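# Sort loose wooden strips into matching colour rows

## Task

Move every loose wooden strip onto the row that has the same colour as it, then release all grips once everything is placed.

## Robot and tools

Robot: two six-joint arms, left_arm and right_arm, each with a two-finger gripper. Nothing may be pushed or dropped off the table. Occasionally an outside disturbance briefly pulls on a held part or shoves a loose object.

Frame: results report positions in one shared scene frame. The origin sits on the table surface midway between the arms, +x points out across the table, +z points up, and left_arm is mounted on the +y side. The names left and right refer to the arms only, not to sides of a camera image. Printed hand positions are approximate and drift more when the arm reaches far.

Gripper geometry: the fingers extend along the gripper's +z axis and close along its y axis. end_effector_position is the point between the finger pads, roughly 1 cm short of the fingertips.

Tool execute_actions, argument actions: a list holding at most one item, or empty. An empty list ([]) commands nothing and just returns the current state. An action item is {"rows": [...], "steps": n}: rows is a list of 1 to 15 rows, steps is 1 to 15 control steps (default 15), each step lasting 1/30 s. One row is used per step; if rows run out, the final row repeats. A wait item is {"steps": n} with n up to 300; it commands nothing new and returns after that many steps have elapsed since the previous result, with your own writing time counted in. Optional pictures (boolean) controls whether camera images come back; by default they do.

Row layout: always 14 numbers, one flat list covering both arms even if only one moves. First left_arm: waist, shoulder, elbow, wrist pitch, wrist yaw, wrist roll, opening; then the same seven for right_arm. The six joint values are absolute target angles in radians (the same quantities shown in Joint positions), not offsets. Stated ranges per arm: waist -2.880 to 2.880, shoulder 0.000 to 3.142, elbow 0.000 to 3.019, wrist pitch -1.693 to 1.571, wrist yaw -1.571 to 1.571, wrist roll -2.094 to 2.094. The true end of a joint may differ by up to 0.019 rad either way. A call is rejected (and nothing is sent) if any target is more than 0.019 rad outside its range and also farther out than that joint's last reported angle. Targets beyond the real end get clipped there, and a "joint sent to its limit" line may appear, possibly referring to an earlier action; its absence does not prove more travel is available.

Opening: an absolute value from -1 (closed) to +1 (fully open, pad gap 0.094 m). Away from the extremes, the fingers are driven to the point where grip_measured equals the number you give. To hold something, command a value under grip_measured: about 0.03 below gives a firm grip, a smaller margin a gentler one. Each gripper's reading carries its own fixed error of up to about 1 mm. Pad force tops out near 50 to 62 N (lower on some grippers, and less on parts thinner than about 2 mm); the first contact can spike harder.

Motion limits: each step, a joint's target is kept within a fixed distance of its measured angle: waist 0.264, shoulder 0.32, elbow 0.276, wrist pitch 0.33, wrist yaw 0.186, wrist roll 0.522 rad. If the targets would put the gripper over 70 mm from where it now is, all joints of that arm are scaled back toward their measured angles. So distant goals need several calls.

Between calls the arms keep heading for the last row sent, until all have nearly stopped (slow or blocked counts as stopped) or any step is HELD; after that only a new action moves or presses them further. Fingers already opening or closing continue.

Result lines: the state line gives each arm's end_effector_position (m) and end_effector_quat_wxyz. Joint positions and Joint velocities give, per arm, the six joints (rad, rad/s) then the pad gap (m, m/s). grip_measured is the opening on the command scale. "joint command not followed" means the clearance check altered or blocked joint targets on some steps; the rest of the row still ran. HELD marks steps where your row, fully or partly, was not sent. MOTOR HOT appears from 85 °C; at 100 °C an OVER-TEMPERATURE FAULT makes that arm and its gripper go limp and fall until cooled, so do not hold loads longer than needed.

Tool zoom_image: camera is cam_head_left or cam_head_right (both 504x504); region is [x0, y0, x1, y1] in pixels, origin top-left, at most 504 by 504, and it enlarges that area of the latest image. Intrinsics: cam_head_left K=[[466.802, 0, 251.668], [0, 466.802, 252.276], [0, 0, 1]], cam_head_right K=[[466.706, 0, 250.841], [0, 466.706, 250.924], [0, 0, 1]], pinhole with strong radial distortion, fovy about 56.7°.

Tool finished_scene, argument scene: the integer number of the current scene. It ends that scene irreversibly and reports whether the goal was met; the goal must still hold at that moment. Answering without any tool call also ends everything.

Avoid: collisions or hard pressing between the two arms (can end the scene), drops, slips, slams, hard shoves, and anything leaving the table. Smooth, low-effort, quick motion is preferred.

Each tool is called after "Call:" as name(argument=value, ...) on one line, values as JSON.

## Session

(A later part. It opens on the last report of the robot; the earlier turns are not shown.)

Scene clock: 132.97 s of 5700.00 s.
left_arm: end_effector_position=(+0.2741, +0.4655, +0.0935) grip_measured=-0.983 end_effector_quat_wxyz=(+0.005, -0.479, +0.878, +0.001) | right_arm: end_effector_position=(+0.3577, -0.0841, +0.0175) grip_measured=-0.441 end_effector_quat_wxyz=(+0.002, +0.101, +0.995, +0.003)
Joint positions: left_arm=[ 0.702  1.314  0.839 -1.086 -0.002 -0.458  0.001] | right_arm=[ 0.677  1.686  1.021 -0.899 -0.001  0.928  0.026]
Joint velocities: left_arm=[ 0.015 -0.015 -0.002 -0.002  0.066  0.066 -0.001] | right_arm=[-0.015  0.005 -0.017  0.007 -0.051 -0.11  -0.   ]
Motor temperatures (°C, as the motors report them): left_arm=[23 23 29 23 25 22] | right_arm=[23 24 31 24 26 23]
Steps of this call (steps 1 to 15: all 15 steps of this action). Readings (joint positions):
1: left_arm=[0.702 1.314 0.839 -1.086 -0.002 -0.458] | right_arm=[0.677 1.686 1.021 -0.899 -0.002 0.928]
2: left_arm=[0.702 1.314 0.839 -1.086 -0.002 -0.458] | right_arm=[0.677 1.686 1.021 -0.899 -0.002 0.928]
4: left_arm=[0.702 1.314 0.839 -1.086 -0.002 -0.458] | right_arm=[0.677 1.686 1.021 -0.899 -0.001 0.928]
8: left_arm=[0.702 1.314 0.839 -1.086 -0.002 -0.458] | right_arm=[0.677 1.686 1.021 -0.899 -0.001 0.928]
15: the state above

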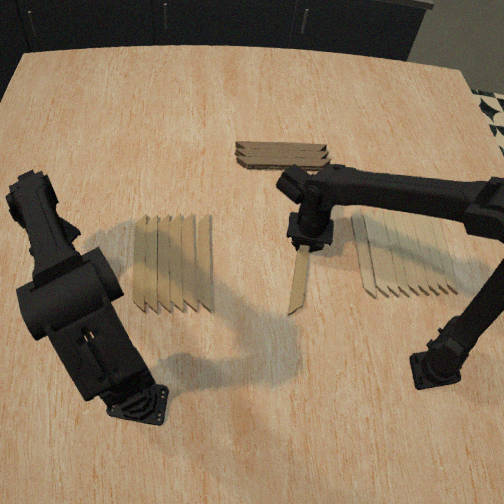

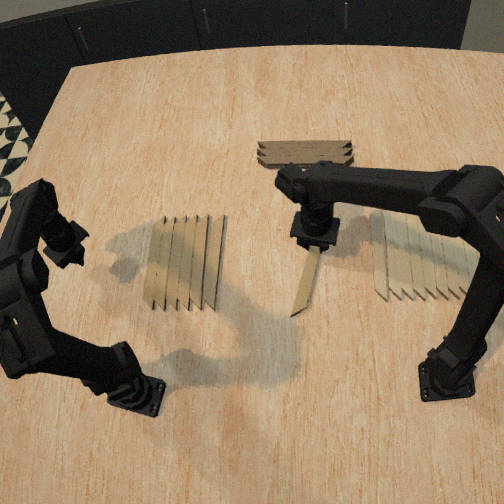

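Call:
execute_actions(actions=[{"rows":[[0.9,1.3,0.85,-1.1,0,-0.46,-1,0.668,1.712,1.02,-0.89,0,0.92,-0.3]],"steps":12}], pictures=false)

Call:
execute_actions(actions=[{"rows":[[0.9,1.3,0.85,-1.1,0,-0.46,-1,0.668,1.712,1.02,-0.89,0,0.92,-0.49]],"steps":8}], pictures=false)

Call:
execute_actions(actions=[{"rows":[[0.9,1.3,0.85,-1.1,0,-0.46,-1,0.668,1.64,1.08,-0.97,0,0.92,-0.49]],"steps":10}], pictures=false)

Call:
execute_actions(actions=[{"rows":[[0.9,1.3,0.85,-1.1,0,-0.46,-1,0.85,1.74,1.27,-1.06,0,-0.5,-0.49]]}], pictures=false)

Call:
execute_actions(actions=[{"rows":[[0.9,1.3,0.85,-1.1,0,-0.46,-1,1.05,1.885,1.42,-1.06,0,-2.09,-0.49]]}], pictures=false)

Call:
execute_actions(actions=[{"steps":30}])

Call:
zoom_image(camera="cam_head_left", region=[140,190,300,330])

Call:
zoom_image(camera="cam_head_right", region=[140,190,300,330])

Scene clock: 140.00 s of 5700.00 s.
left_arm: end_effector_position=(+0.2323, +0.5210, +0.0935) grip_measured=-0.983 end_effector_quat_wxyz=(+0.004, -0.568, +0.823, +0.002) | right_arm: end_effector_position=(+0.3573, -0.0845, +0.0148) grip_measured=-0.303 end_effector_quat_wxyz=(-0.000, +0.101, +0.995, +0.001)
Joint positions: left_arm=[ 0.91   1.314  0.839 -1.086 -0.002 -0.458  0.001] | right_arm=[ 0.677  1.692  1.021 -0.898 -0.001  0.928  0.033]
Joint velocities: left_arm=[-0.112 -0.005  0.002 -0.007  0.066 -0.066  0.   ] | right_arm=[-0.005 -0.005 -0.002 -0.027  0.007 -0.007  0.   ]
Motor temperatures (°C, as the motors report them): left_arm=[23 23 29 23 25 22] | right_arm=[23 25 30 24 26 23]
Steps of this call (steps 1 to 15: the robot went on to your last target; steps 16 to 90: nothing new was sent; then 3.63 s passed at rest; steps 91 to 102: all 12 steps of this action). Readings (joint positions):
91: left_arm=[0.717 1.314 0.839 -1.086 0.006 -0.458] | right_arm=[0.677 1.686 1.021 -0.899 -0.001 0.928]
92: left_arm=[0.753 1.314 0.839 -1.086 0.008 -0.458] | right_arm=[0.677 1.687 1.021 -0.899 -0.001 0.928]
94: left_arm=[0.850 1.314 0.839 -1.086 0.002 -0.458] | right_arm=[0.677 1.690 1.021 -0.899 -0.001 0.928]
98: left_arm=[0.928 1.314 0.839 -1.086 -0.003 -0.458] | right_arm=[0.677 1.692 1.021 -0.898 -0.001 0.928]
102: the state above

Scene clock: 140.27 s of 5700.00 s.
left_arm: end_effector_position=(+0.2334, +0.5199, +0.0935) grip_measured=-0.983 end_effector_quat_wxyz=(+0.004, -0.566, +0.824, +0.002) | right_arm: end_effector_position=(+0.3575, -0.0845, +0.0148) grip_measured=-0.441 end_effector_quat_wxyz=(+0.000, +0.101, +0.995, +0.001)
Joint positions: left_arm=[ 0.906  1.314  0.839 -1.086 -0.002 -0.458  0.001] | right_arm=[ 0.677  1.692  1.021 -0.898 -0.001  0.928  0.026]
Joint velocities: left_arm=[ 0.005 -0.015 -0.007  0.002  0.022  0.066 -0.   ] | right_arm=[-0.015 -0.015 -0.007  0.022 -0.037  0.081  0.   ]
Motor temperatures (°C, as the motors report them): left_arm=[23 23 29 23 25 22] | right_arm=[23 25 30 24 26 23]
Steps of this call (steps 1 to 8: all 8 steps of this action). Readings (joint positions):
1: left_arm=[0.907 1.314 0.839 -1.086 -0.002 -0.458] | right_arm=[0.677 1.692 1.021 -0.898 -0.001 0.928]
2: left_arm=[0.906 1.314 0.839 -1.086 -0.002 -0.458] | right_arm=[0.677 1.692 1.021 -0.898 -0.001 0.928]
4: left_arm=[0.906 1.314 0.839 -1.086 -0.002 -0.458] | right_arm=[0.677 1.692 1.021 -0.898 -0.001 0.928]
8: the state above

Scene clock: 140.60 s of 5700.00 s.
left_arm: end_effector_position=(+0.2334, +0.5199, +0.0935) grip_measured=-0.983 end_effector_quat_wxyz=(+0.004, -0.566, +0.824, +0.002) | right_arm: end_effector_position=(+0.3537, -0.0879, +0.0345) grip_measured=-0.441 end_effector_quat_wxyz=(-0.004, +0.101, +0.995, -0.004)
Joint positions: left_arm=[ 0.906  1.314  0.839 -1.086 -0.002 -0.458  0.001] | right_arm=[ 0.677  1.654  1.035 -0.961 -0.001  0.928  0.026]
Joint velocities: left_arm=[-0.005 -0.005 -0.017 -0.002 -0.051  0.037  0.   ] | right_arm=[-0.024 -0.015  0.037 -0.032  0.037 -0.051 -0.   ]
Motor temperatures (°C, as the motors report them): left_arm=[23 23 29 23 25 22] | right_arm=[23 25 30 24 26 23]
Steps of this call (steps 1 to 10: all 10 steps of this action). Readings (joint positions):
1: left_arm=[0.906 1.314 0.839 -1.086 -0.002 -0.458] | right_arm=[0.677 1.691 1.024 -0.909 -0.001 0.928]
2: left_arm=[0.906 1.314 0.839 -1.086 -0.002 -0.458] | right_arm=[0.677 1.689 1.026 -0.929 -0.001 0.928]
4: left_arm=[0.906 1.314 0.839 -1.086 -0.002 -0.458] | right_arm=[0.677 1.677 1.027 -0.951 -0.001 0.928]
8: left_arm=[0.906 1.314 0.839 -1.086 -0.002 -0.458] | right_arm=[0.677 1.657 1.031 -0.961 -0.001 0.928]
10: the state above

Scene clock: 141.10 s of 5700.00 s.
left_arm: end_effector_position=(+0.2334, +0.5199, +0.0935) grip_measured=-0.983 end_effector_quat_wxyz=(+0.004, -0.566, +0.824, +0.002) | right_arm: end_effector_position=(+0.3339, +0.0190, +0.0672) grip_measured=-0.440 end_effector_quat_wxyz=(+0.014, -0.566, +0.824, +0.006)
Joint positions: left_arm=[ 0.906  1.314  0.839 -1.086 -0.002 -0.458  0.001] | right_arm=[ 0.866  1.734  1.243 -1.05  -0.002 -0.289  0.026]
Joint velocities: left_arm=[-0.015 -0.005 -0.012  0.007  0.022 -0.007  0.001] | right_arm=[-0.073 -0.024 -0.002 -0.017 -0.051 -1.399 -0.   ]
Motor temperatures (°C, as the motors report them): left_arm=[23 23 29 23 25 22] | right_arm=[23 25 30 24 26 23]
Steps of this call (steps 1 to 15: all 15 steps of this action). Readings (joint positions):
1: left_arm=[0.906 1.314 0.839 -1.086 -0.002 -0.458] | right_arm=[0.684 1.657 1.046 -0.975 0.002 0.881]
2: left_arm=[0.906 1.314 0.839 -1.086 -0.002 -0.458] | right_arm=[0.695 1.667 1.068 -0.998 0.004 0.819]
4: left_arm=[0.906 1.314 0.839 -1.086 -0.002 -0.458] | right_arm=[0.739 1.694 1.125 -1.025 0.004 0.679]
8: left_arm=[0.906 1.314 0.839 -1.086 -0.002 -0.458] | right_arm=[0.840 1.733 1.228 -1.040 0.000 0.297]
15: the state above

Scene clock: 141.60 s of 5700.00 s.
left_arm: end_effector_position=(+0.2334, +0.5199, +0.0935) grip_measured=-0.983 end_effector_quat_wxyz=(+0.004, -0.566, +0.824, +0.002) | right_arm: end_effector_position=(+0.2655, +0.1147, +0.0360) grip_measured=-0.440 end_effector_quat_wxyz=(-0.002, +0.979, -0.203, -0.001)
Joint positions: left_arm=[ 0.906  1.314  0.839 -1.086 -0.002 -0.458  0.001] | right_arm=[ 1.075  1.892  1.383 -1.057 -0.003 -1.608  0.026]
Joint velocities: left_arm=[-0.005 -0.005  0.017 -0.002  0.037 -0.007 -0.   ] | right_arm=[-0.112 -0.005  0.012  0.007 -0.051 -2.718  0.   ]
Motor temperatures (°C, as the motors report them): left_arm=[23 23 29 23 25 22] | right_arm=[23 25 30 24 26 23]
Steps of this call (steps 1 to 15: all 15 steps of this action). Readings (joint positions):
1: left_arm=[0.906 1.314 0.839 -1.086 -0.002 -0.458] | right_arm=[0.871 1.740 1.249 -1.053 0.001 -0.346]
2: left_arm=[0.906 1.314 0.839 -1.086 -0.002 -0.458] | right_arm=[0.880 1.752 1.265 -1.057 0.004 -0.407]
4: left_arm=[0.906 1.314 0.839 -1.086 -0.002 -0.458] | right_arm=[0.920 1.792 1.308 -1.057 0.004 -0.542]
8: left_arm=[0.906 1.314 0.839 -1.086 -0.002 -0.458] | right_arm=[1.028 1.871 1.379 -1.057 0.001 -0.918]
15: the state above

Scene clock: 142.60 s of 5700.00 s.
left_arm: end_effector_position=(+0.2334, +0.5199, +0.0935) grip_measured=-0.983 end_effector_quat_wxyz=(+0.004, -0.566, +0.824, +0.002) | right_arm: end_effector_position=(+0.2743, +0.1103, +0.0360) grip_measured=-0.440 end_effector_quat_wxyz=(-0.002, +1.000, +0.021, +0.000)
Joint positions: left_arm=[ 0.906  1.314  0.839 -1.086 -0.002 -0.458  0.001] | right_arm=[ 1.057  1.892  1.383 -1.057 -0.002 -2.078  0.026]
Joint velocities: left_arm=[-0.015  0.005  0.002  0.017 -0.066  0.007 -0.   ] | right_arm=[-0.005 -0.005  0.002  0.007  0.051 -0.007 -0.001]
Motor temperatures (°C, as the motors report them): left_arm=[23 23 29 23 25 22] | right_arm=[23 25 30 24 26 23]
Steps of this call (steps 1 to 30: the robot went on to your last target). Readings (joint positions):
1: left_arm=[0.906 1.314 0.839 -1.086 -0.002 -0.458] | right_arm=[1.071 1.892 1.383 -1.057 -0.003 -1.700]
2: left_arm=[0.906 1.314 0.839 -1.086 -0.002 -0.458] | right_arm=[1.067 1.892 1.383 -1.057 -0.003 -1.776]
4: left_arm=[0.906 1.314 0.839 -1.086 -0.002 -0.458] | right_arm=[1.061 1.892 1.383 -1.057 -0.002 -1.886]
8: left_arm=[0.906 1.314 0.839 -1.086 -0.002 -0.458] | right_arm=[1.057 1.892 1.383 -1.057 -0.002 -2.000]
30: the state above

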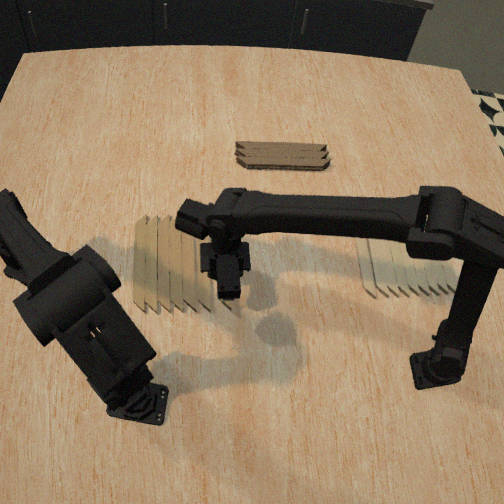

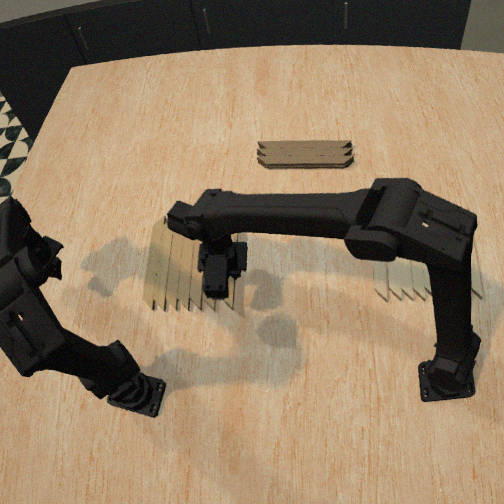

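Region (140, 190, 300, 330) of cam_head_left's 504x504 image, scaled by 3.150, with more detail than that image has; it fills the top 441 rows of this view, and the rest is white.

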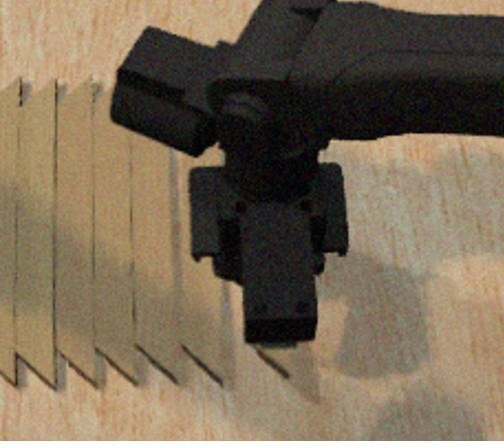

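Region (140, 190, 300, 330) of cam_head_right's 504x504 image, scaled by 3.150, with more detail than that image has; it fills the top 441 rows of this view, and the rest is white.

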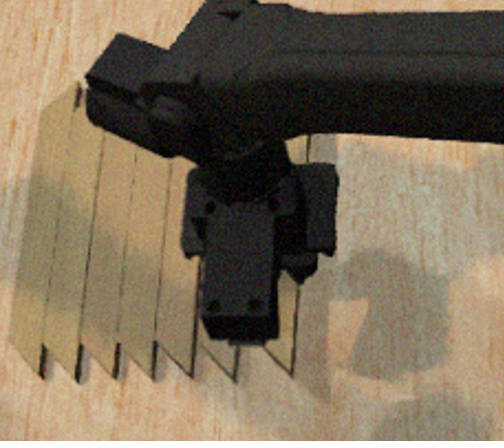

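Call:
execute_actions(actions=[{"rows":[[0.9,1.3,0.85,-1.1,0,-0.46,-1,1.05,1.928,1.42,-0.985,0,-2.09,-0.49]]}])

Call:
zoom_image(camera="cam_head_left", region=[140,190,300,330])

Call:
zoom_image(camera="cam_head_right", region=[140,190,300,330])

Scene clock: 146.93 s of 5700.00 s.
left_arm: end_effector_position=(+0.2334, +0.5199, +0.0935) grip_measured=-0.983 end_effector_quat_wxyz=(+0.004, -0.566, +0.824, +0.002) | right_arm: end_effector_position=(+0.2800, +0.1217, +0.0239) grip_measured=-0.440 end_effector_quat_wxyz=(-0.019, +1.000, +0.022, +0.009)
Joint positions: left_arm=[ 0.906  1.314  0.839 -1.086 -0.002 -0.458  0.001] | right_arm=[ 1.057  1.916  1.383 -0.996 -0.002 -2.078  0.026]
Joint velocities: left_arm=[-0.015 -0.015 -0.007  0.002 -0.007 -0.037 -0.   ] | right_arm=[-0.015  0.005 -0.002  0.007  0.022 -0.037 -0.   ]
Motor temperatures (°C, as the motors report them): left_arm=[23 23 29 23 25 22] | right_arm=[23 25 31 24 26 23]
Steps of this call (steps 1 to 15: the robot went on to your last target; steps 16 to 90: nothing new was sent; then 0.83 s passed at rest; steps 91 to 105: all 15 steps of this action). Readings (joint positions):
91: left_arm=[0.906 1.314 0.839 -1.086 -0.002 -0.458] | right_arm=[1.057 1.893 1.383 -1.047 -0.002 -2.078]
92: left_arm=[0.906 1.314 0.839 -1.086 -0.002 -0.458] | right_arm=[1.057 1.895 1.383 -1.030 -0.002 -2.078]
94: left_arm=[0.906 1.314 0.839 -1.086 -0.002 -0.458] | right_arm=[1.057 1.901 1.383 -1.004 -0.002 -2.078]
98: left_arm=[0.906 1.314 0.839 -1.086 -0.002 -0.458] | right_arm=[1.057 1.913 1.383 -0.996 -0.002 -2.078]
105: the state above

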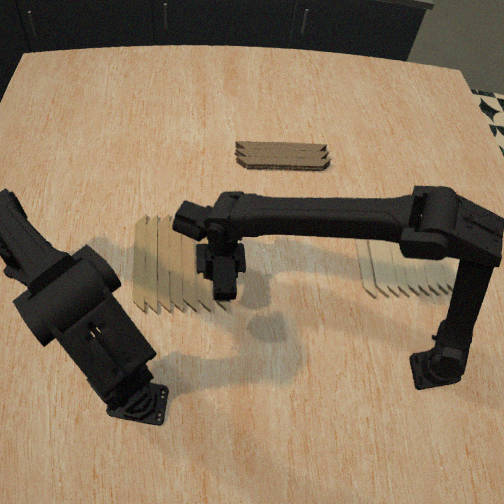

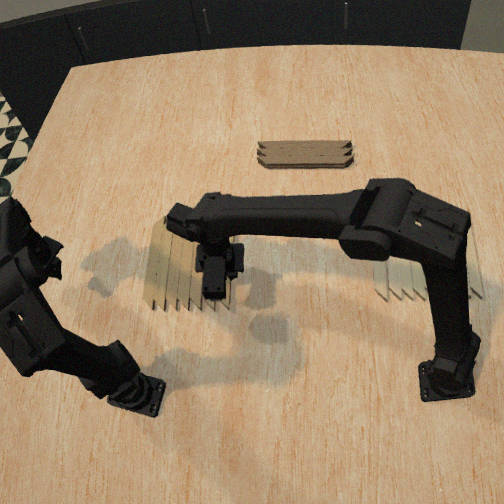

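Region (140, 190, 300, 330) of cam_head_left's 504x504 image, scaled by 3.150, with more detail than that image has; it fills the top 441 rows of this view, and the rest is white.

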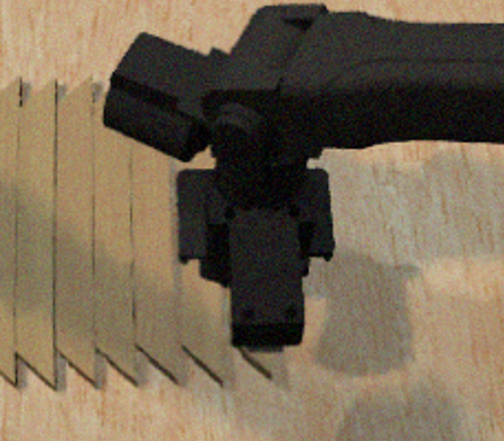

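Region (140, 190, 300, 330) of cam_head_right's 504x504 image, scaled by 3.150, with more detail than that image has; it fills the top 441 rows of this view, and the rest is white.

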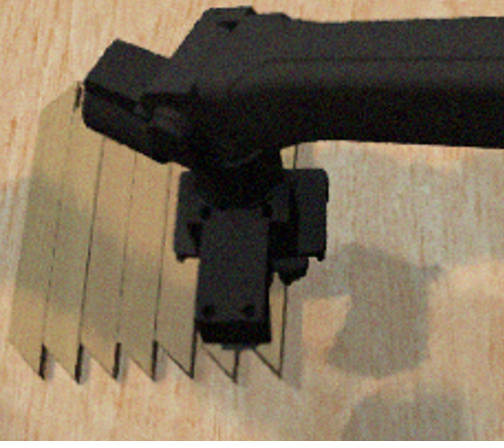

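Call:
execute_actions(actions=[{"rows":[[0.9,1.3,0.85,-1.1,0,-0.46,-1,1.07,1.935,1.42,-0.975,0,-2.09,-0.49]],"steps":10}], pictures=false)

Call:
execute_actions(actions=[{"rows":[[0.9,1.3,0.85,-1.1,0,-0.46,-1,1.07,1.92,1.42,-0.975,0,-2.09,-0.33]],"steps":8}], pictures=false)

Call:
execute_actions(actions=[{"rows":[[0.9,1.3,0.85,-1.1,0,-0.46,-1,1.07,1.8,1.42,-1.1,0,-2.09,-0.33]],"steps":10}], pictures=false)

Call:
execute_actions(actions=[{"rows":[[0.9,1.3,0.85,-1.1,0,-0.46,-1,0.8,1.45,1.0,-1.1,0,-2.09,0]]}])

Call:
zoom_image(camera="cam_head_left", region=[120,190,280,330])

Scene clock: 150.83 s of 5700.00 s.
left_arm: end_effector_position=(+0.2334, +0.5199, +0.0935) grip_measured=-0.983 end_effector_quat_wxyz=(+0.004, -0.566, +0.824, +0.002) | right_arm: end_effector_position=(+0.2809, +0.1234, +0.0236) grip_measured=-0.440 end_effector_quat_wxyz=(-0.022, +0.999, +0.022, +0.010)
Joint positions: left_arm=[ 0.906  1.314  0.839 -1.086 -0.002 -0.458  0.001] | right_arm=[ 1.057  1.917  1.383 -0.988 -0.002 -2.078  0.026]
Joint velocities: left_arm=[-0.015 -0.005 -0.002 -0.007  0.081  0.007 -0.001] | right_arm=[ 0.015  0.005 -0.017  0.007 -0.051  0.037 -0.   ]
Motor temperatures (°C, as the motors report them): left_arm=[23 23 29 23 25 22] | right_arm=[23 25 31 24 26 23]
Steps of this call (steps 1 to 15: the robot went on to your last target; steps 16 to 90: nothing new was sent; then 0.57 s passed at rest; steps 91 to 100: all 10 steps of this action). Readings (joint positions):
91: left_arm=[0.906 1.314 0.839 -1.086 -0.002 -0.458] | right_arm=[1.057 1.916 1.383 -0.994 -0.002 -2.078]
92: left_arm=[0.906 1.314 0.839 -1.086 -0.002 -0.458] | right_arm=[1.057 1.917 1.383 -0.992 -0.002 -2.078]
94: left_arm=[0.906 1.314 0.839 -1.086 -0.002 -0.458] | right_arm=[1.057 1.917 1.383 -0.988 -0.002 -2.078]
98: left_arm=[0.906 1.314 0.839 -1.086 -0.002 -0.458] | right_arm=[1.057 1.917 1.383 -0.988 -0.002 -2.078]
100: the state above

Scene clock: 151.10 s of 5700.00 s.
left_arm: end_effector_position=(+0.2334, +0.5199, +0.0935) grip_measured=-0.983 end_effector_quat_wxyz=(+0.004, -0.566, +0.824, +0.002) | right_arm: end_effector_position=(+0.2810, +0.1236, +0.0236) grip_measured=-0.333 end_effector_quat_wxyz=(-0.022, +0.999, +0.022, +0.011)
Joint positions: left_arm=[ 0.906  1.314  0.839 -1.086 -0.002 -0.458  0.001] | right_arm=[ 1.057  1.917  1.383 -0.987 -0.002 -2.079  0.031]
Joint velocities: left_arm=[-0.015 -0.005 -0.012 -0.017 -0.007 -0.051 -0.   ] | right_arm=[-0.015 -0.015 -0.007 -0.022  0.007 -0.037  0.001]
Motor temperatures (°C, as the motors report them): left_arm=[23 23 29 23 25 22] | right_arm=[23 25 31 24 26 23]
Steps of this call (steps 1 to 8: all 8 steps of this action). Readings (joint positions):
1: left_arm=[0.906 1.314 0.839 -1.086 -0.002 -0.458] | right_arm=[1.057 1.917 1.383 -0.988 -0.002 -2.078]
2: left_arm=[0.906 1.314 0.839 -1.086 -0.002 -0.458] | right_arm=[1.057 1.917 1.383 -0.987 -0.002 -2.079]
4: left_arm=[0.906 1.314 0.839 -1.086 -0.002 -0.458] | right_arm=[1.057 1.917 1.383 -0.987 -0.002 -2.079]
8: the state above

Scene clock: 151.43 s of 5700.00 s.
left_arm: end_effector_position=(+0.2334, +0.5199, +0.0935) grip_measured=-0.983 end_effector_quat_wxyz=(+0.004, -0.566, +0.824, +0.002) | right_arm: end_effector_position=(+0.2739, +0.1094, +0.0882) grip_measured=-0.333 end_effector_quat_wxyz=(-0.032, +0.999, +0.022, +0.016)
Joint positions: left_arm=[ 0.906  1.314  0.839 -1.086 -0.002 -0.458  0.001] | right_arm=[ 1.057  1.792  1.383 -1.09  -0.002 -2.079  0.031]
Joint velocities: left_arm=[ 0.005 -0.005 -0.017 -0.007 -0.037  0.022 -0.   ] | right_arm=[-0.005 -0.2    0.007  0.007  0.066 -0.095 -0.   ]
Motor temperatures (°C, as the motors report them): left_arm=[23 23 29 23 25 22] | right_arm=[23 25 31 24 26 23]
Steps of this call (steps 1 to 10: all 10 steps of this action). Readings (joint positions):
1: left_arm=[0.906 1.314 0.839 -1.086 -0.002 -0.458] | right_arm=[1.057 1.913 1.383 -1.002 -0.002 -2.079]
2: left_arm=[0.906 1.314 0.839 -1.086 -0.002 -0.458] | right_arm=[1.057 1.905 1.383 -1.033 -0.002 -2.079]
4: left_arm=[0.906 1.314 0.839 -1.086 -0.002 -0.458] | right_arm=[1.057 1.878 1.383 -1.074 -0.002 -2.079]
8: left_arm=[0.906 1.314 0.839 -1.086 -0.002 -0.458] | right_arm=[1.057 1.812 1.383 -1.089 -0.002 -2.079]
10: the state above

Scene clock: 151.93 s of 5700.00 s.
left_arm: end_effector_position=(+0.2334, +0.5199, +0.0935) grip_measured=-0.983 end_effector_quat_wxyz=(+0.004, -0.566, +0.824, +0.002) | right_arm: end_effector_position=(+0.2958, -0.0874, +0.1053) grip_measured=-0.003 end_effector_quat_wxyz=(-0.009, +0.993, -0.117, +0.008)
Joint positions: left_arm=[ 0.906  1.314  0.839 -1.086 -0.002 -0.458  0.001] | right_arm=[ 0.779  1.434  0.99  -1.103  0.003 -2.08   0.047]
Joint velocities: left_arm=[-0.005 -0.015 -0.017  0.007 -0.051  0.037  0.   ] | right_arm=[ 0.122  0.063  0.002 -0.012 -0.022 -0.066  0.   ]
Motor temperatures (°C, as the motors report them): left_arm=[23 23 29 23 25 22] | right_arm=[23 25 31 24 26 23]
Steps of this call (steps 1 to 15: all 15 steps of this action). Readings (joint positions):
1: left_arm=[0.906 1.314 0.839 -1.086 -0.002 -0.458] | right_arm=[1.052 1.778 1.371 -1.086 -0.003 -2.079]
2: left_arm=[0.906 1.314 0.839 -1.086 -0.002 -0.458] | right_arm=[1.043 1.754 1.340 -1.081 -0.004 -2.079]
4: left_arm=[0.906 1.314 0.839 -1.086 -0.002 -0.458] | right_arm=[1.004 1.689 1.256 -1.082 -0.004 -2.079]
8: left_arm=[0.906 1.314 0.839 -1.086 -0.002 -0.458] | right_arm=[0.874 1.537 1.073 -1.085 -0.003 -2.079]
15: the state above

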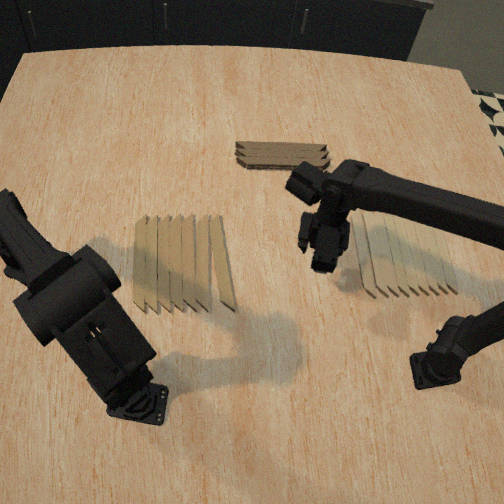

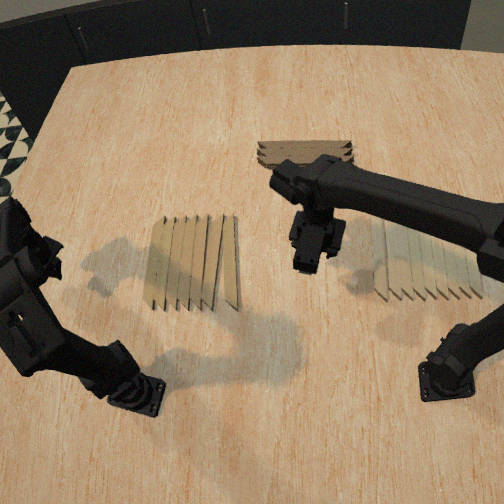

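Region (120, 190, 280, 330) of cam_head_left's 504x504 image, scaled by 3.150, with more detail than that image has; it fills the top 441 rows of this view, and the rest is white.

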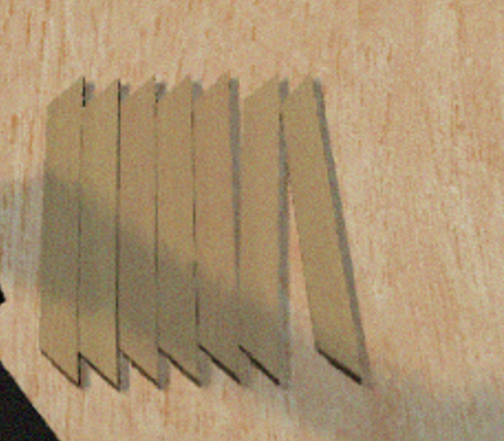

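Call:
execute_actions(actions=[{"rows":[[0.9,1.3,0.85,-1.1,0,-0.46,-1,1.025,1.86,1.41,-1.2,0,-2.09,-1]]}], pictures=false)

Call:
execute_actions(actions=[{"steps":20}], pictures=false)

Call:
execute_actions(actions=[{"rows":[[0.9,1.3,0.85,-1.1,0,-0.46,-1,1.025,1.925,1.41,-1.2,0,-2.09,-1]]}])

Scene clock: 156.97 s of 5700.00 s.
left_arm: end_effector_position=(+0.2334, +0.5199, +0.0935) grip_measured=-0.983 end_effector_quat_wxyz=(+0.004, -0.566, +0.824, +0.002) | right_arm: end_effector_position=(+0.2672, +0.0774, +0.0378) grip_measured=-0.986 end_effector_quat_wxyz=(+0.057, +0.998, +0.015, -0.031)
Joint positions: left_arm=[ 0.906  1.314  0.839 -1.086 -0.002 -0.458  0.001] | right_arm=[ 1.041  1.893  1.383 -1.19  -0.001 -2.081  0.001]
Joint velocities: left_arm=[-0.005 -0.015  0.002 -0.017  0.007  0.022  0.   ] | right_arm=[-0.024 -0.073  0.002 -0.066  0.051 -0.007 -0.   ]
Motor temperatures (°C, as the motors report them): left_arm=[23 23 29 23 25 22] | right_arm=[23 25 31 24 26 23]
Steps of this call (steps 1 to 30: the robot went on to your last target; steps 31 to 90: nothing new was sent; then 1.53 s passed at rest; steps 91 to 105: all 15 steps of this action). Readings (joint positions):
91: left_arm=[0.906 1.314 0.839 -1.086 -0.002 -0.458] | right_arm=[0.798 1.450 1.000 -1.115 0.005 -2.081]
92: left_arm=[0.906 1.314 0.839 -1.086 -0.002 -0.458] | right_arm=[0.815 1.475 1.027 -1.136 0.006 -2.081]
94: left_arm=[0.906 1.314 0.839 -1.086 -0.002 -0.458] | right_arm=[0.867 1.557 1.100 -1.158 0.006 -2.081]
98: left_arm=[0.906 1.314 0.839 -1.086 -0.002 -0.458] | right_arm=[0.970 1.759 1.285 -1.179 0.004 -2.081]
105: the state above

Scene clock: 157.63 s of 5700.00 s.
left_arm: end_effector_position=(+0.2334, +0.5199, +0.0935) grip_measured=-0.983 end_effector_quat_wxyz=(+0.004, -0.566, +0.824, +0.002) | right_arm: end_effector_position=(+0.2699, +0.0770, +0.0449) grip_measured=-0.986 end_effector_quat_wxyz=(+0.051, +0.998, +0.012, -0.028)
Joint positions: left_arm=[ 0.906  1.314  0.839 -1.086 -0.002 -0.458  0.001] | right_arm=[ 1.036  1.879  1.383 -1.191 -0.001 -2.081  0.001]
Joint velocities: left_arm=[-0.015  0.005  0.002 -0.012 -0.037 -0.051  0.001] | right_arm=[-0.015 -0.024 -0.002  0.007  0.022 -0.051  0.   ]
Motor temperatures (°C, as the motors report them): left_arm=[23 23 29 23 25 22] | right_arm=[23 25 31 24 26 23]
Steps of this call (steps 1 to 20: the robot went on to your last target). Readings (joint positions):
1: left_arm=[0.906 1.314 0.839 -1.086 -0.002 -0.458] | right_arm=[1.039 1.890 1.383 -1.190 -0.001 -2.081]
2: left_arm=[0.906 1.314 0.839 -1.086 -0.002 -0.458] | right_arm=[1.038 1.887 1.383 -1.191 -0.001 -2.081]
4: left_arm=[0.906 1.314 0.839 -1.086 -0.002 -0.458] | right_arm=[1.037 1.883 1.383 -1.191 -0.001 -2.081]
8: left_arm=[0.906 1.314 0.839 -1.086 -0.002 -0.458] | right_arm=[1.036 1.879 1.383 -1.191 -0.001 -2.081]
20: the state above

Scene clock: 158.13 s of 5700.00 s.
left_arm: end_effector_position=(+0.2334, +0.5199, +0.0935) grip_measured=-0.983 end_effector_quat_wxyz=(+0.004, -0.566, +0.824, +0.002) | right_arm: end_effector_position=(+0.2683, +0.0739, +0.0277) grip_measured=-0.986 end_effector_quat_wxyz=(+0.067, +0.997, +0.012, -0.037)
Joint positions: left_arm=[ 0.906  1.314  0.839 -1.086 -0.002 -0.458  0.001] | right_arm=[ 1.036  1.914  1.383 -1.192 -0.001 -2.081  0.001]
Joint velocities: left_arm=[-0.005  0.015 -0.007 -0.007  0.037 -0.051 -0.001] | right_arm=[-0.015  0.005  0.002 -0.007  0.125 -0.022  0.   ]
Motor temperatures (°C, as the motors report them): left_arm=[23 23 29 23 25 22] | right_arm=[23 25 31 24 26 23]
Steps of this call (steps 1 to 15: all 15 steps of this action). Readings (joint positions):
1: left_arm=[0.906 1.314 0.839 -1.086 -0.002 -0.458] | right_arm=[1.036 1.880 1.383 -1.191 -0.001 -2.081]
2: left_arm=[0.906 1.314 0.839 -1.086 -0.002 -0.458] | right_arm=[1.036 1.883 1.383 -1.191 -0.001 -2.081]
4: left_arm=[0.906 1.314 0.839 -1.086 -0.002 -0.458] | right_arm=[1.036 1.891 1.383 -1.192 -0.001 -2.081]
8: left_arm=[0.906 1.314 0.839 -1.086 -0.002 -0.458] | right_arm=[1.036 1.909 1.383 -1.192 -0.001 -2.081]
15: the state above

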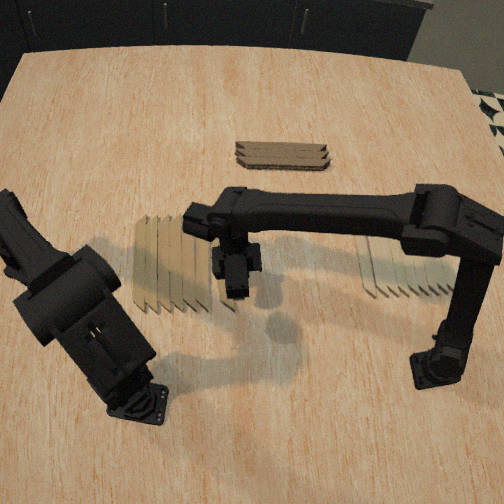

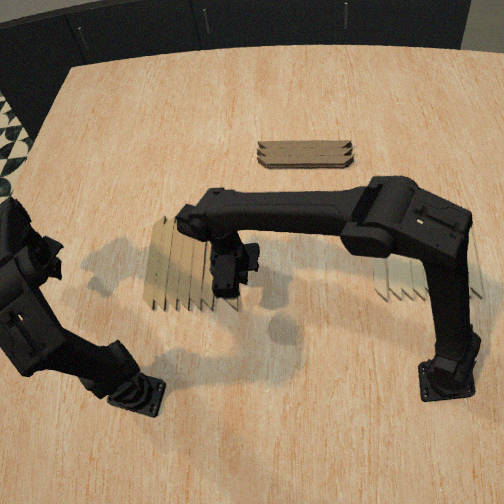

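Also rotate the waist during the push to keep x constant.

Call:
execute_actions(actions=[{"rows":[[0.9,1.3,0.85,-1.1,0,-0.46,-1,1.04,1.945,1.41,-1.16,0,-2.09,-1]],"steps":12}], pictures=false)

Call:
execute_actions(actions=[{"rows":[[0.9,1.3,0.85,-1.1,0,-0.46,-1,1.06,1.945,1.41,-1.13,0,-2.09,-1],[0.9,1.3,0.85,-1.1,0,-0.46,-1,1.065,1.945,1.41,-1.11,0,-2.09,-1],[0.9,1.3,0.85,-1.1,0,-0.46,-1,1.07,1.945,1.41,-1.09,0,-2.09,-1],[0.9,1.3,0.85,-1.1,0,-0.46,-1,1.07,1.945,1.41,-1.07,0,-2.09,-1],[0.9,1.3,0.85,-1.1,0,-0.46,-1,1.07,1.945,1.41,-1.055,0,-2.09,-1]]}])

Call:
zoom_image(camera="cam_head_left", region=[120,190,280,330])

Scene clock: 165.00 s of 5700.00 s.
left_arm: end_effector_position=(+0.2334, +0.5199, +0.0935) grip_measured=-0.983 end_effector_quat_wxyz=(+0.004, -0.566, +0.824, +0.002) | right_arm: end_effector_position=(+0.2702, +0.0776, +0.0202) grip_measured=-0.986 end_effector_quat_wxyz=(+0.063, +0.997, +0.012, -0.034)
Joint positions: left_arm=[ 0.906  1.314  0.839 -1.086 -0.002 -0.458  0.001] | right_arm=[ 1.036  1.928  1.383 -1.169 -0.001 -2.081  0.001]
Joint velocities: left_arm=[-0.005 -0.005 -0.017 -0.002 -0.037  0.051  0.   ] | right_arm=[-0.015 -0.005  0.012 -0.002 -0.022 -0.037 -0.   ]
Motor temperatures (°C, as the motors report them): left_arm=[23 23 29 23 25 22] | right_arm=[23 25 31 24 26 23]
Steps of this call (steps 1 to 15: the robot went on to your last target; steps 16 to 90: nothing new was sent; then 3.47 s passed at rest; steps 91 to 102: all 12 steps of this action). Readings (joint positions):
91: left_arm=[0.906 1.314 0.839 -1.086 -0.002 -0.458] | right_arm=[1.036 1.915 1.383 -1.188 -0.001 -2.081]
92: left_arm=[0.906 1.314 0.839 -1.086 -0.002 -0.458] | right_arm=[1.036 1.916 1.383 -1.181 -0.001 -2.081]
94: left_arm=[0.906 1.314 0.839 -1.086 -0.002 -0.458] | right_arm=[1.036 1.919 1.383 -1.172 -0.001 -2.081]
98: left_arm=[0.906 1.314 0.839 -1.086 -0.002 -0.458] | right_arm=[1.036 1.926 1.383 -1.169 -0.001 -2.081]
102: the state above

Scene clock: 165.50 s of 5700.00 s.
left_arm: end_effector_position=(+0.2334, +0.5199, +0.0935) grip_measured=-0.983 end_effector_quat_wxyz=(+0.004, -0.566, +0.824, +0.002) | right_arm: end_effector_position=(+0.2699, +0.1063, +0.0179) grip_measured=-0.986 end_effector_quat_wxyz=(+0.017, +0.999, +0.025, -0.009)
Joint positions: left_arm=[ 0.906  1.314  0.839 -1.086 -0.002 -0.458  0.001] | right_arm=[ 1.062  1.928  1.383 -1.065 -0.001 -2.081  0.001]
Joint velocities: left_arm=[-0.015 -0.005 -0.007  0.002 -0.022 -0.051 -0.   ] | right_arm=[-0.015 -0.015 -0.012  0.022  0.022 -0.022  0.001]
Motor temperatures (°C, as the motors report them): left_arm=[23 23 29 23 25 22] | right_arm=[23 25 31 24 26 23]
Steps of this call (steps 1 to 15: all 15 steps of this action). Readings (joint positions):
1: left_arm=[0.906 1.314 0.839 -1.086 -0.002 -0.458] | right_arm=[1.037 1.928 1.383 -1.163 -0.001 -2.081]
2: left_arm=[0.906 1.314 0.839 -1.086 -0.002 -0.458] | right_arm=[1.038 1.928 1.383 -1.151 -0.001 -2.081]
4: left_arm=[0.906 1.314 0.839 -1.086 -0.002 -0.458] | right_arm=[1.044 1.928 1.383 -1.117 -0.001 -2.081]
8: left_arm=[0.906 1.314 0.839 -1.086 -0.002 -0.458] | right_arm=[1.058 1.928 1.383 -1.070 -0.001 -2.081]
15: the state above

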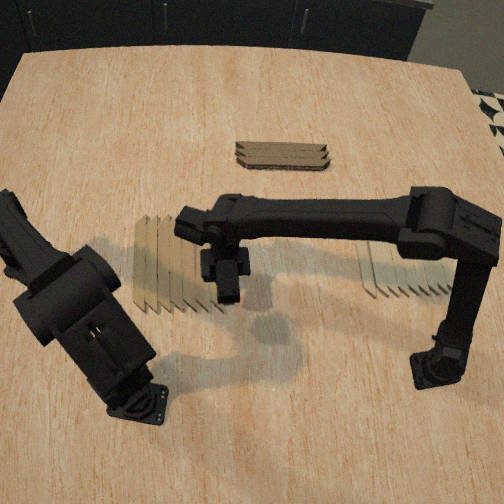

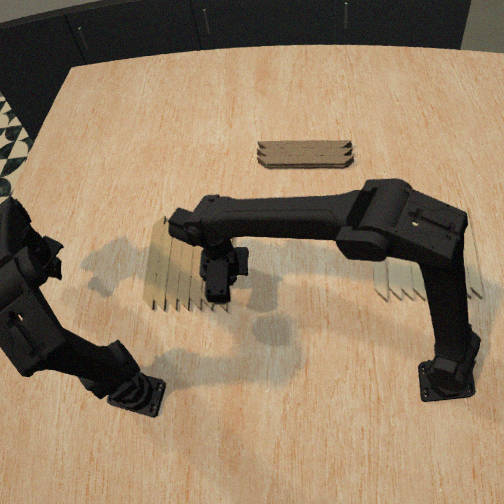

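Region (120, 190, 280, 330) of cam_head_left's 504x504 image, scaled by 3.150, with more detail than that image has; it fills the top 441 rows of this view, and the rest is white.

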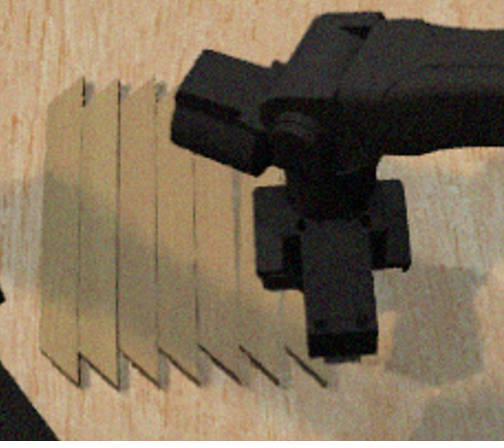

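Call:
execute_actions(actions=[{"rows":[[0.9,1.3,0.85,-1.1,0,-0.46,-1,1.07,1.945,1.41,-1.035,0,-2.09,-1]],"steps":8}], pictures=false)

Call:
execute_actions(actions=[{"rows":[[0.9,1.3,0.85,-1.1,0,-0.46,-1,1.07,1.8,1.41,-1.2,0,-2.09,-1]],"steps":8}], pictures=false)

Call:
execute_actions(actions=[{"rows":[[0.9,1.3,0.85,-1.1,0,-0.46,-1,0.8,1.45,1.0,-1.1,0,-2.09,0]]}])

Scene clock: 172.33 s of 5700.00 s.
left_arm: end_effector_position=(+0.2334, +0.5199, +0.0935) grip_measured=-0.983 end_effector_quat_wxyz=(+0.004, -0.566, +0.824, +0.002) | right_arm: end_effector_position=(+0.2718, +0.1101, +0.0178) grip_measured=-0.986 end_effector_quat_wxyz=(+0.010, +1.000, +0.025, -0.005)
Joint positions: left_arm=[ 0.906  1.314  0.839 -1.086 -0.002 -0.458  0.001] | right_arm=[ 1.062  1.928  1.383 -1.048 -0.001 -2.081  0.001]
Joint velocities: left_arm=[ 0.005  0.005 -0.007 -0.002  0.007  0.095 -0.001] | right_arm=[-0.015  0.015 -0.022 -0.002  0.022  0.007 -0.   ]
Motor temperatures (°C, as the motors report them): left_arm=[23 23 29 23 25 22] | right_arm=[23 25 31 24 26 23]
Steps of this call (steps 1 to 15: the robot went on to your last target; steps 16 to 90: nothing new was sent; then 3.57 s passed at rest; steps 91 to 98: all 8 steps of this action). Readings (joint positions):
91: left_arm=[0.906 1.314 0.839 -1.086 -0.002 -0.458] | right_arm=[1.062 1.928 1.383 -1.062 -0.001 -2.081]
92: left_arm=[0.906 1.314 0.839 -1.086 -0.002 -0.458] | right_arm=[1.062 1.928 1.383 -1.056 -0.001 -2.081]
94: left_arm=[0.906 1.314 0.839 -1.086 -0.002 -0.458] | right_arm=[1.062 1.928 1.383 -1.049 -0.001 -2.081]
98: the state above

Scene clock: 172.60 s of 5700.00 s.
left_arm: end_effector_position=(+0.2334, +0.5199, +0.0935) grip_measured=-0.983 end_effector_quat_wxyz=(+0.004, -0.566, +0.824, +0.002) | right_arm: end_effector_position=(+0.2607, +0.0877, +0.0781) grip_measured=-0.986 end_effector_quat_wxyz=(+0.020, +0.999, +0.025, -0.011)
Joint positions: left_arm=[ 0.906  1.314  0.839 -1.086 -0.002 -0.458  0.001] | right_arm=[ 1.062  1.811  1.383 -1.189 -0.001 -2.081  0.001]
Joint velocities: left_arm=[ 0.005  0.005 -0.012 -0.002  0.022  0.007 -0.   ] | right_arm=[-0.024 -0.444 -0.017 -0.042  0.007 -0.037 -0.001]
Motor temperatures (°C, as the motors report them): left_arm=[23 23 29 23 25 22] | right_arm=[23 25 31 24 26 23]
Steps of this call (steps 1 to 8: all 8 steps of this action). Readings (joint positions):
1: left_arm=[0.906 1.314 0.839 -1.086 -0.002 -0.458] | right_arm=[1.062 1.924 1.383 -1.069 -0.001 -2.081]
2: left_arm=[0.906 1.314 0.839 -1.086 -0.002 -0.458] | right_arm=[1.062 1.915 1.383 -1.109 -0.001 -2.081]
4: left_arm=[0.906 1.314 0.839 -1.086 -0.002 -0.458] | right_arm=[1.062 1.885 1.383 -1.167 -0.001 -2.081]
8: the state above

Scene clock: 173.10 s of 5700.00 s.
left_arm: end_effector_position=(+0.2334, +0.5199, +0.0935) grip_measured=-0.983 end_effector_quat_wxyz=(+0.004, -0.566, +0.824, +0.002) | right_arm: end_effector_position=(+0.2947, -0.0881, +0.1069) grip_measured=-0.003 end_effector_quat_wxyz=(-0.007, +0.993, -0.116, +0.007)
Joint positions: left_arm=[ 0.906  1.314  0.839 -1.086 -0.002 -0.458  0.001] | right_arm=[ 0.779  1.432  0.993 -1.112  0.003 -2.081  0.047]
Joint velocities: left_arm=[-0.015 -0.015 -0.022 -0.012  0.022  0.007 -0.001] | right_arm=[ 0.142  0.054  0.002  0.007 -0.095  0.037 -0.   ]
Motor temperatures (°C, as the motors report them): left_arm=[23 23 29 23 25 22] | right_arm=[23 25 31 24 26 23]
Steps of this call (steps 1 to 15: all 15 steps of this action). Readings (joint positions):
1: left_arm=[0.906 1.314 0.839 -1.086 -0.002 -0.458] | right_arm=[1.056 1.788 1.369 -1.178 -0.003 -2.081]
2: left_arm=[0.906 1.314 0.839 -1.086 -0.002 -0.458] | right_arm=[1.046 1.756 1.336 -1.160 -0.004 -2.081]
4: left_arm=[0.906 1.314 0.839 -1.086 -0.002 -0.458] | right_arm=[1.003 1.678 1.251 -1.143 -0.004 -2.081]
8: left_arm=[0.906 1.314 0.839 -1.086 -0.002 -0.458] | right_arm=[0.860 1.509 1.063 -1.119 -0.002 -2.081]
15: the state above

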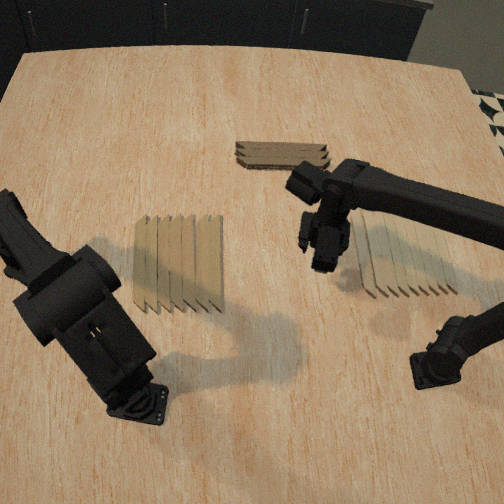

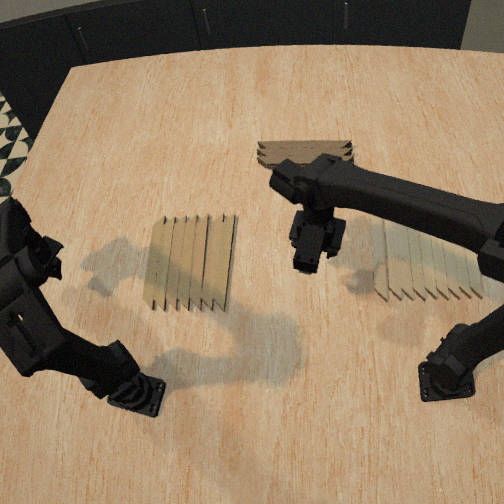

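Call:
finished_scene(scene=1)

The scene is finished: the task was done.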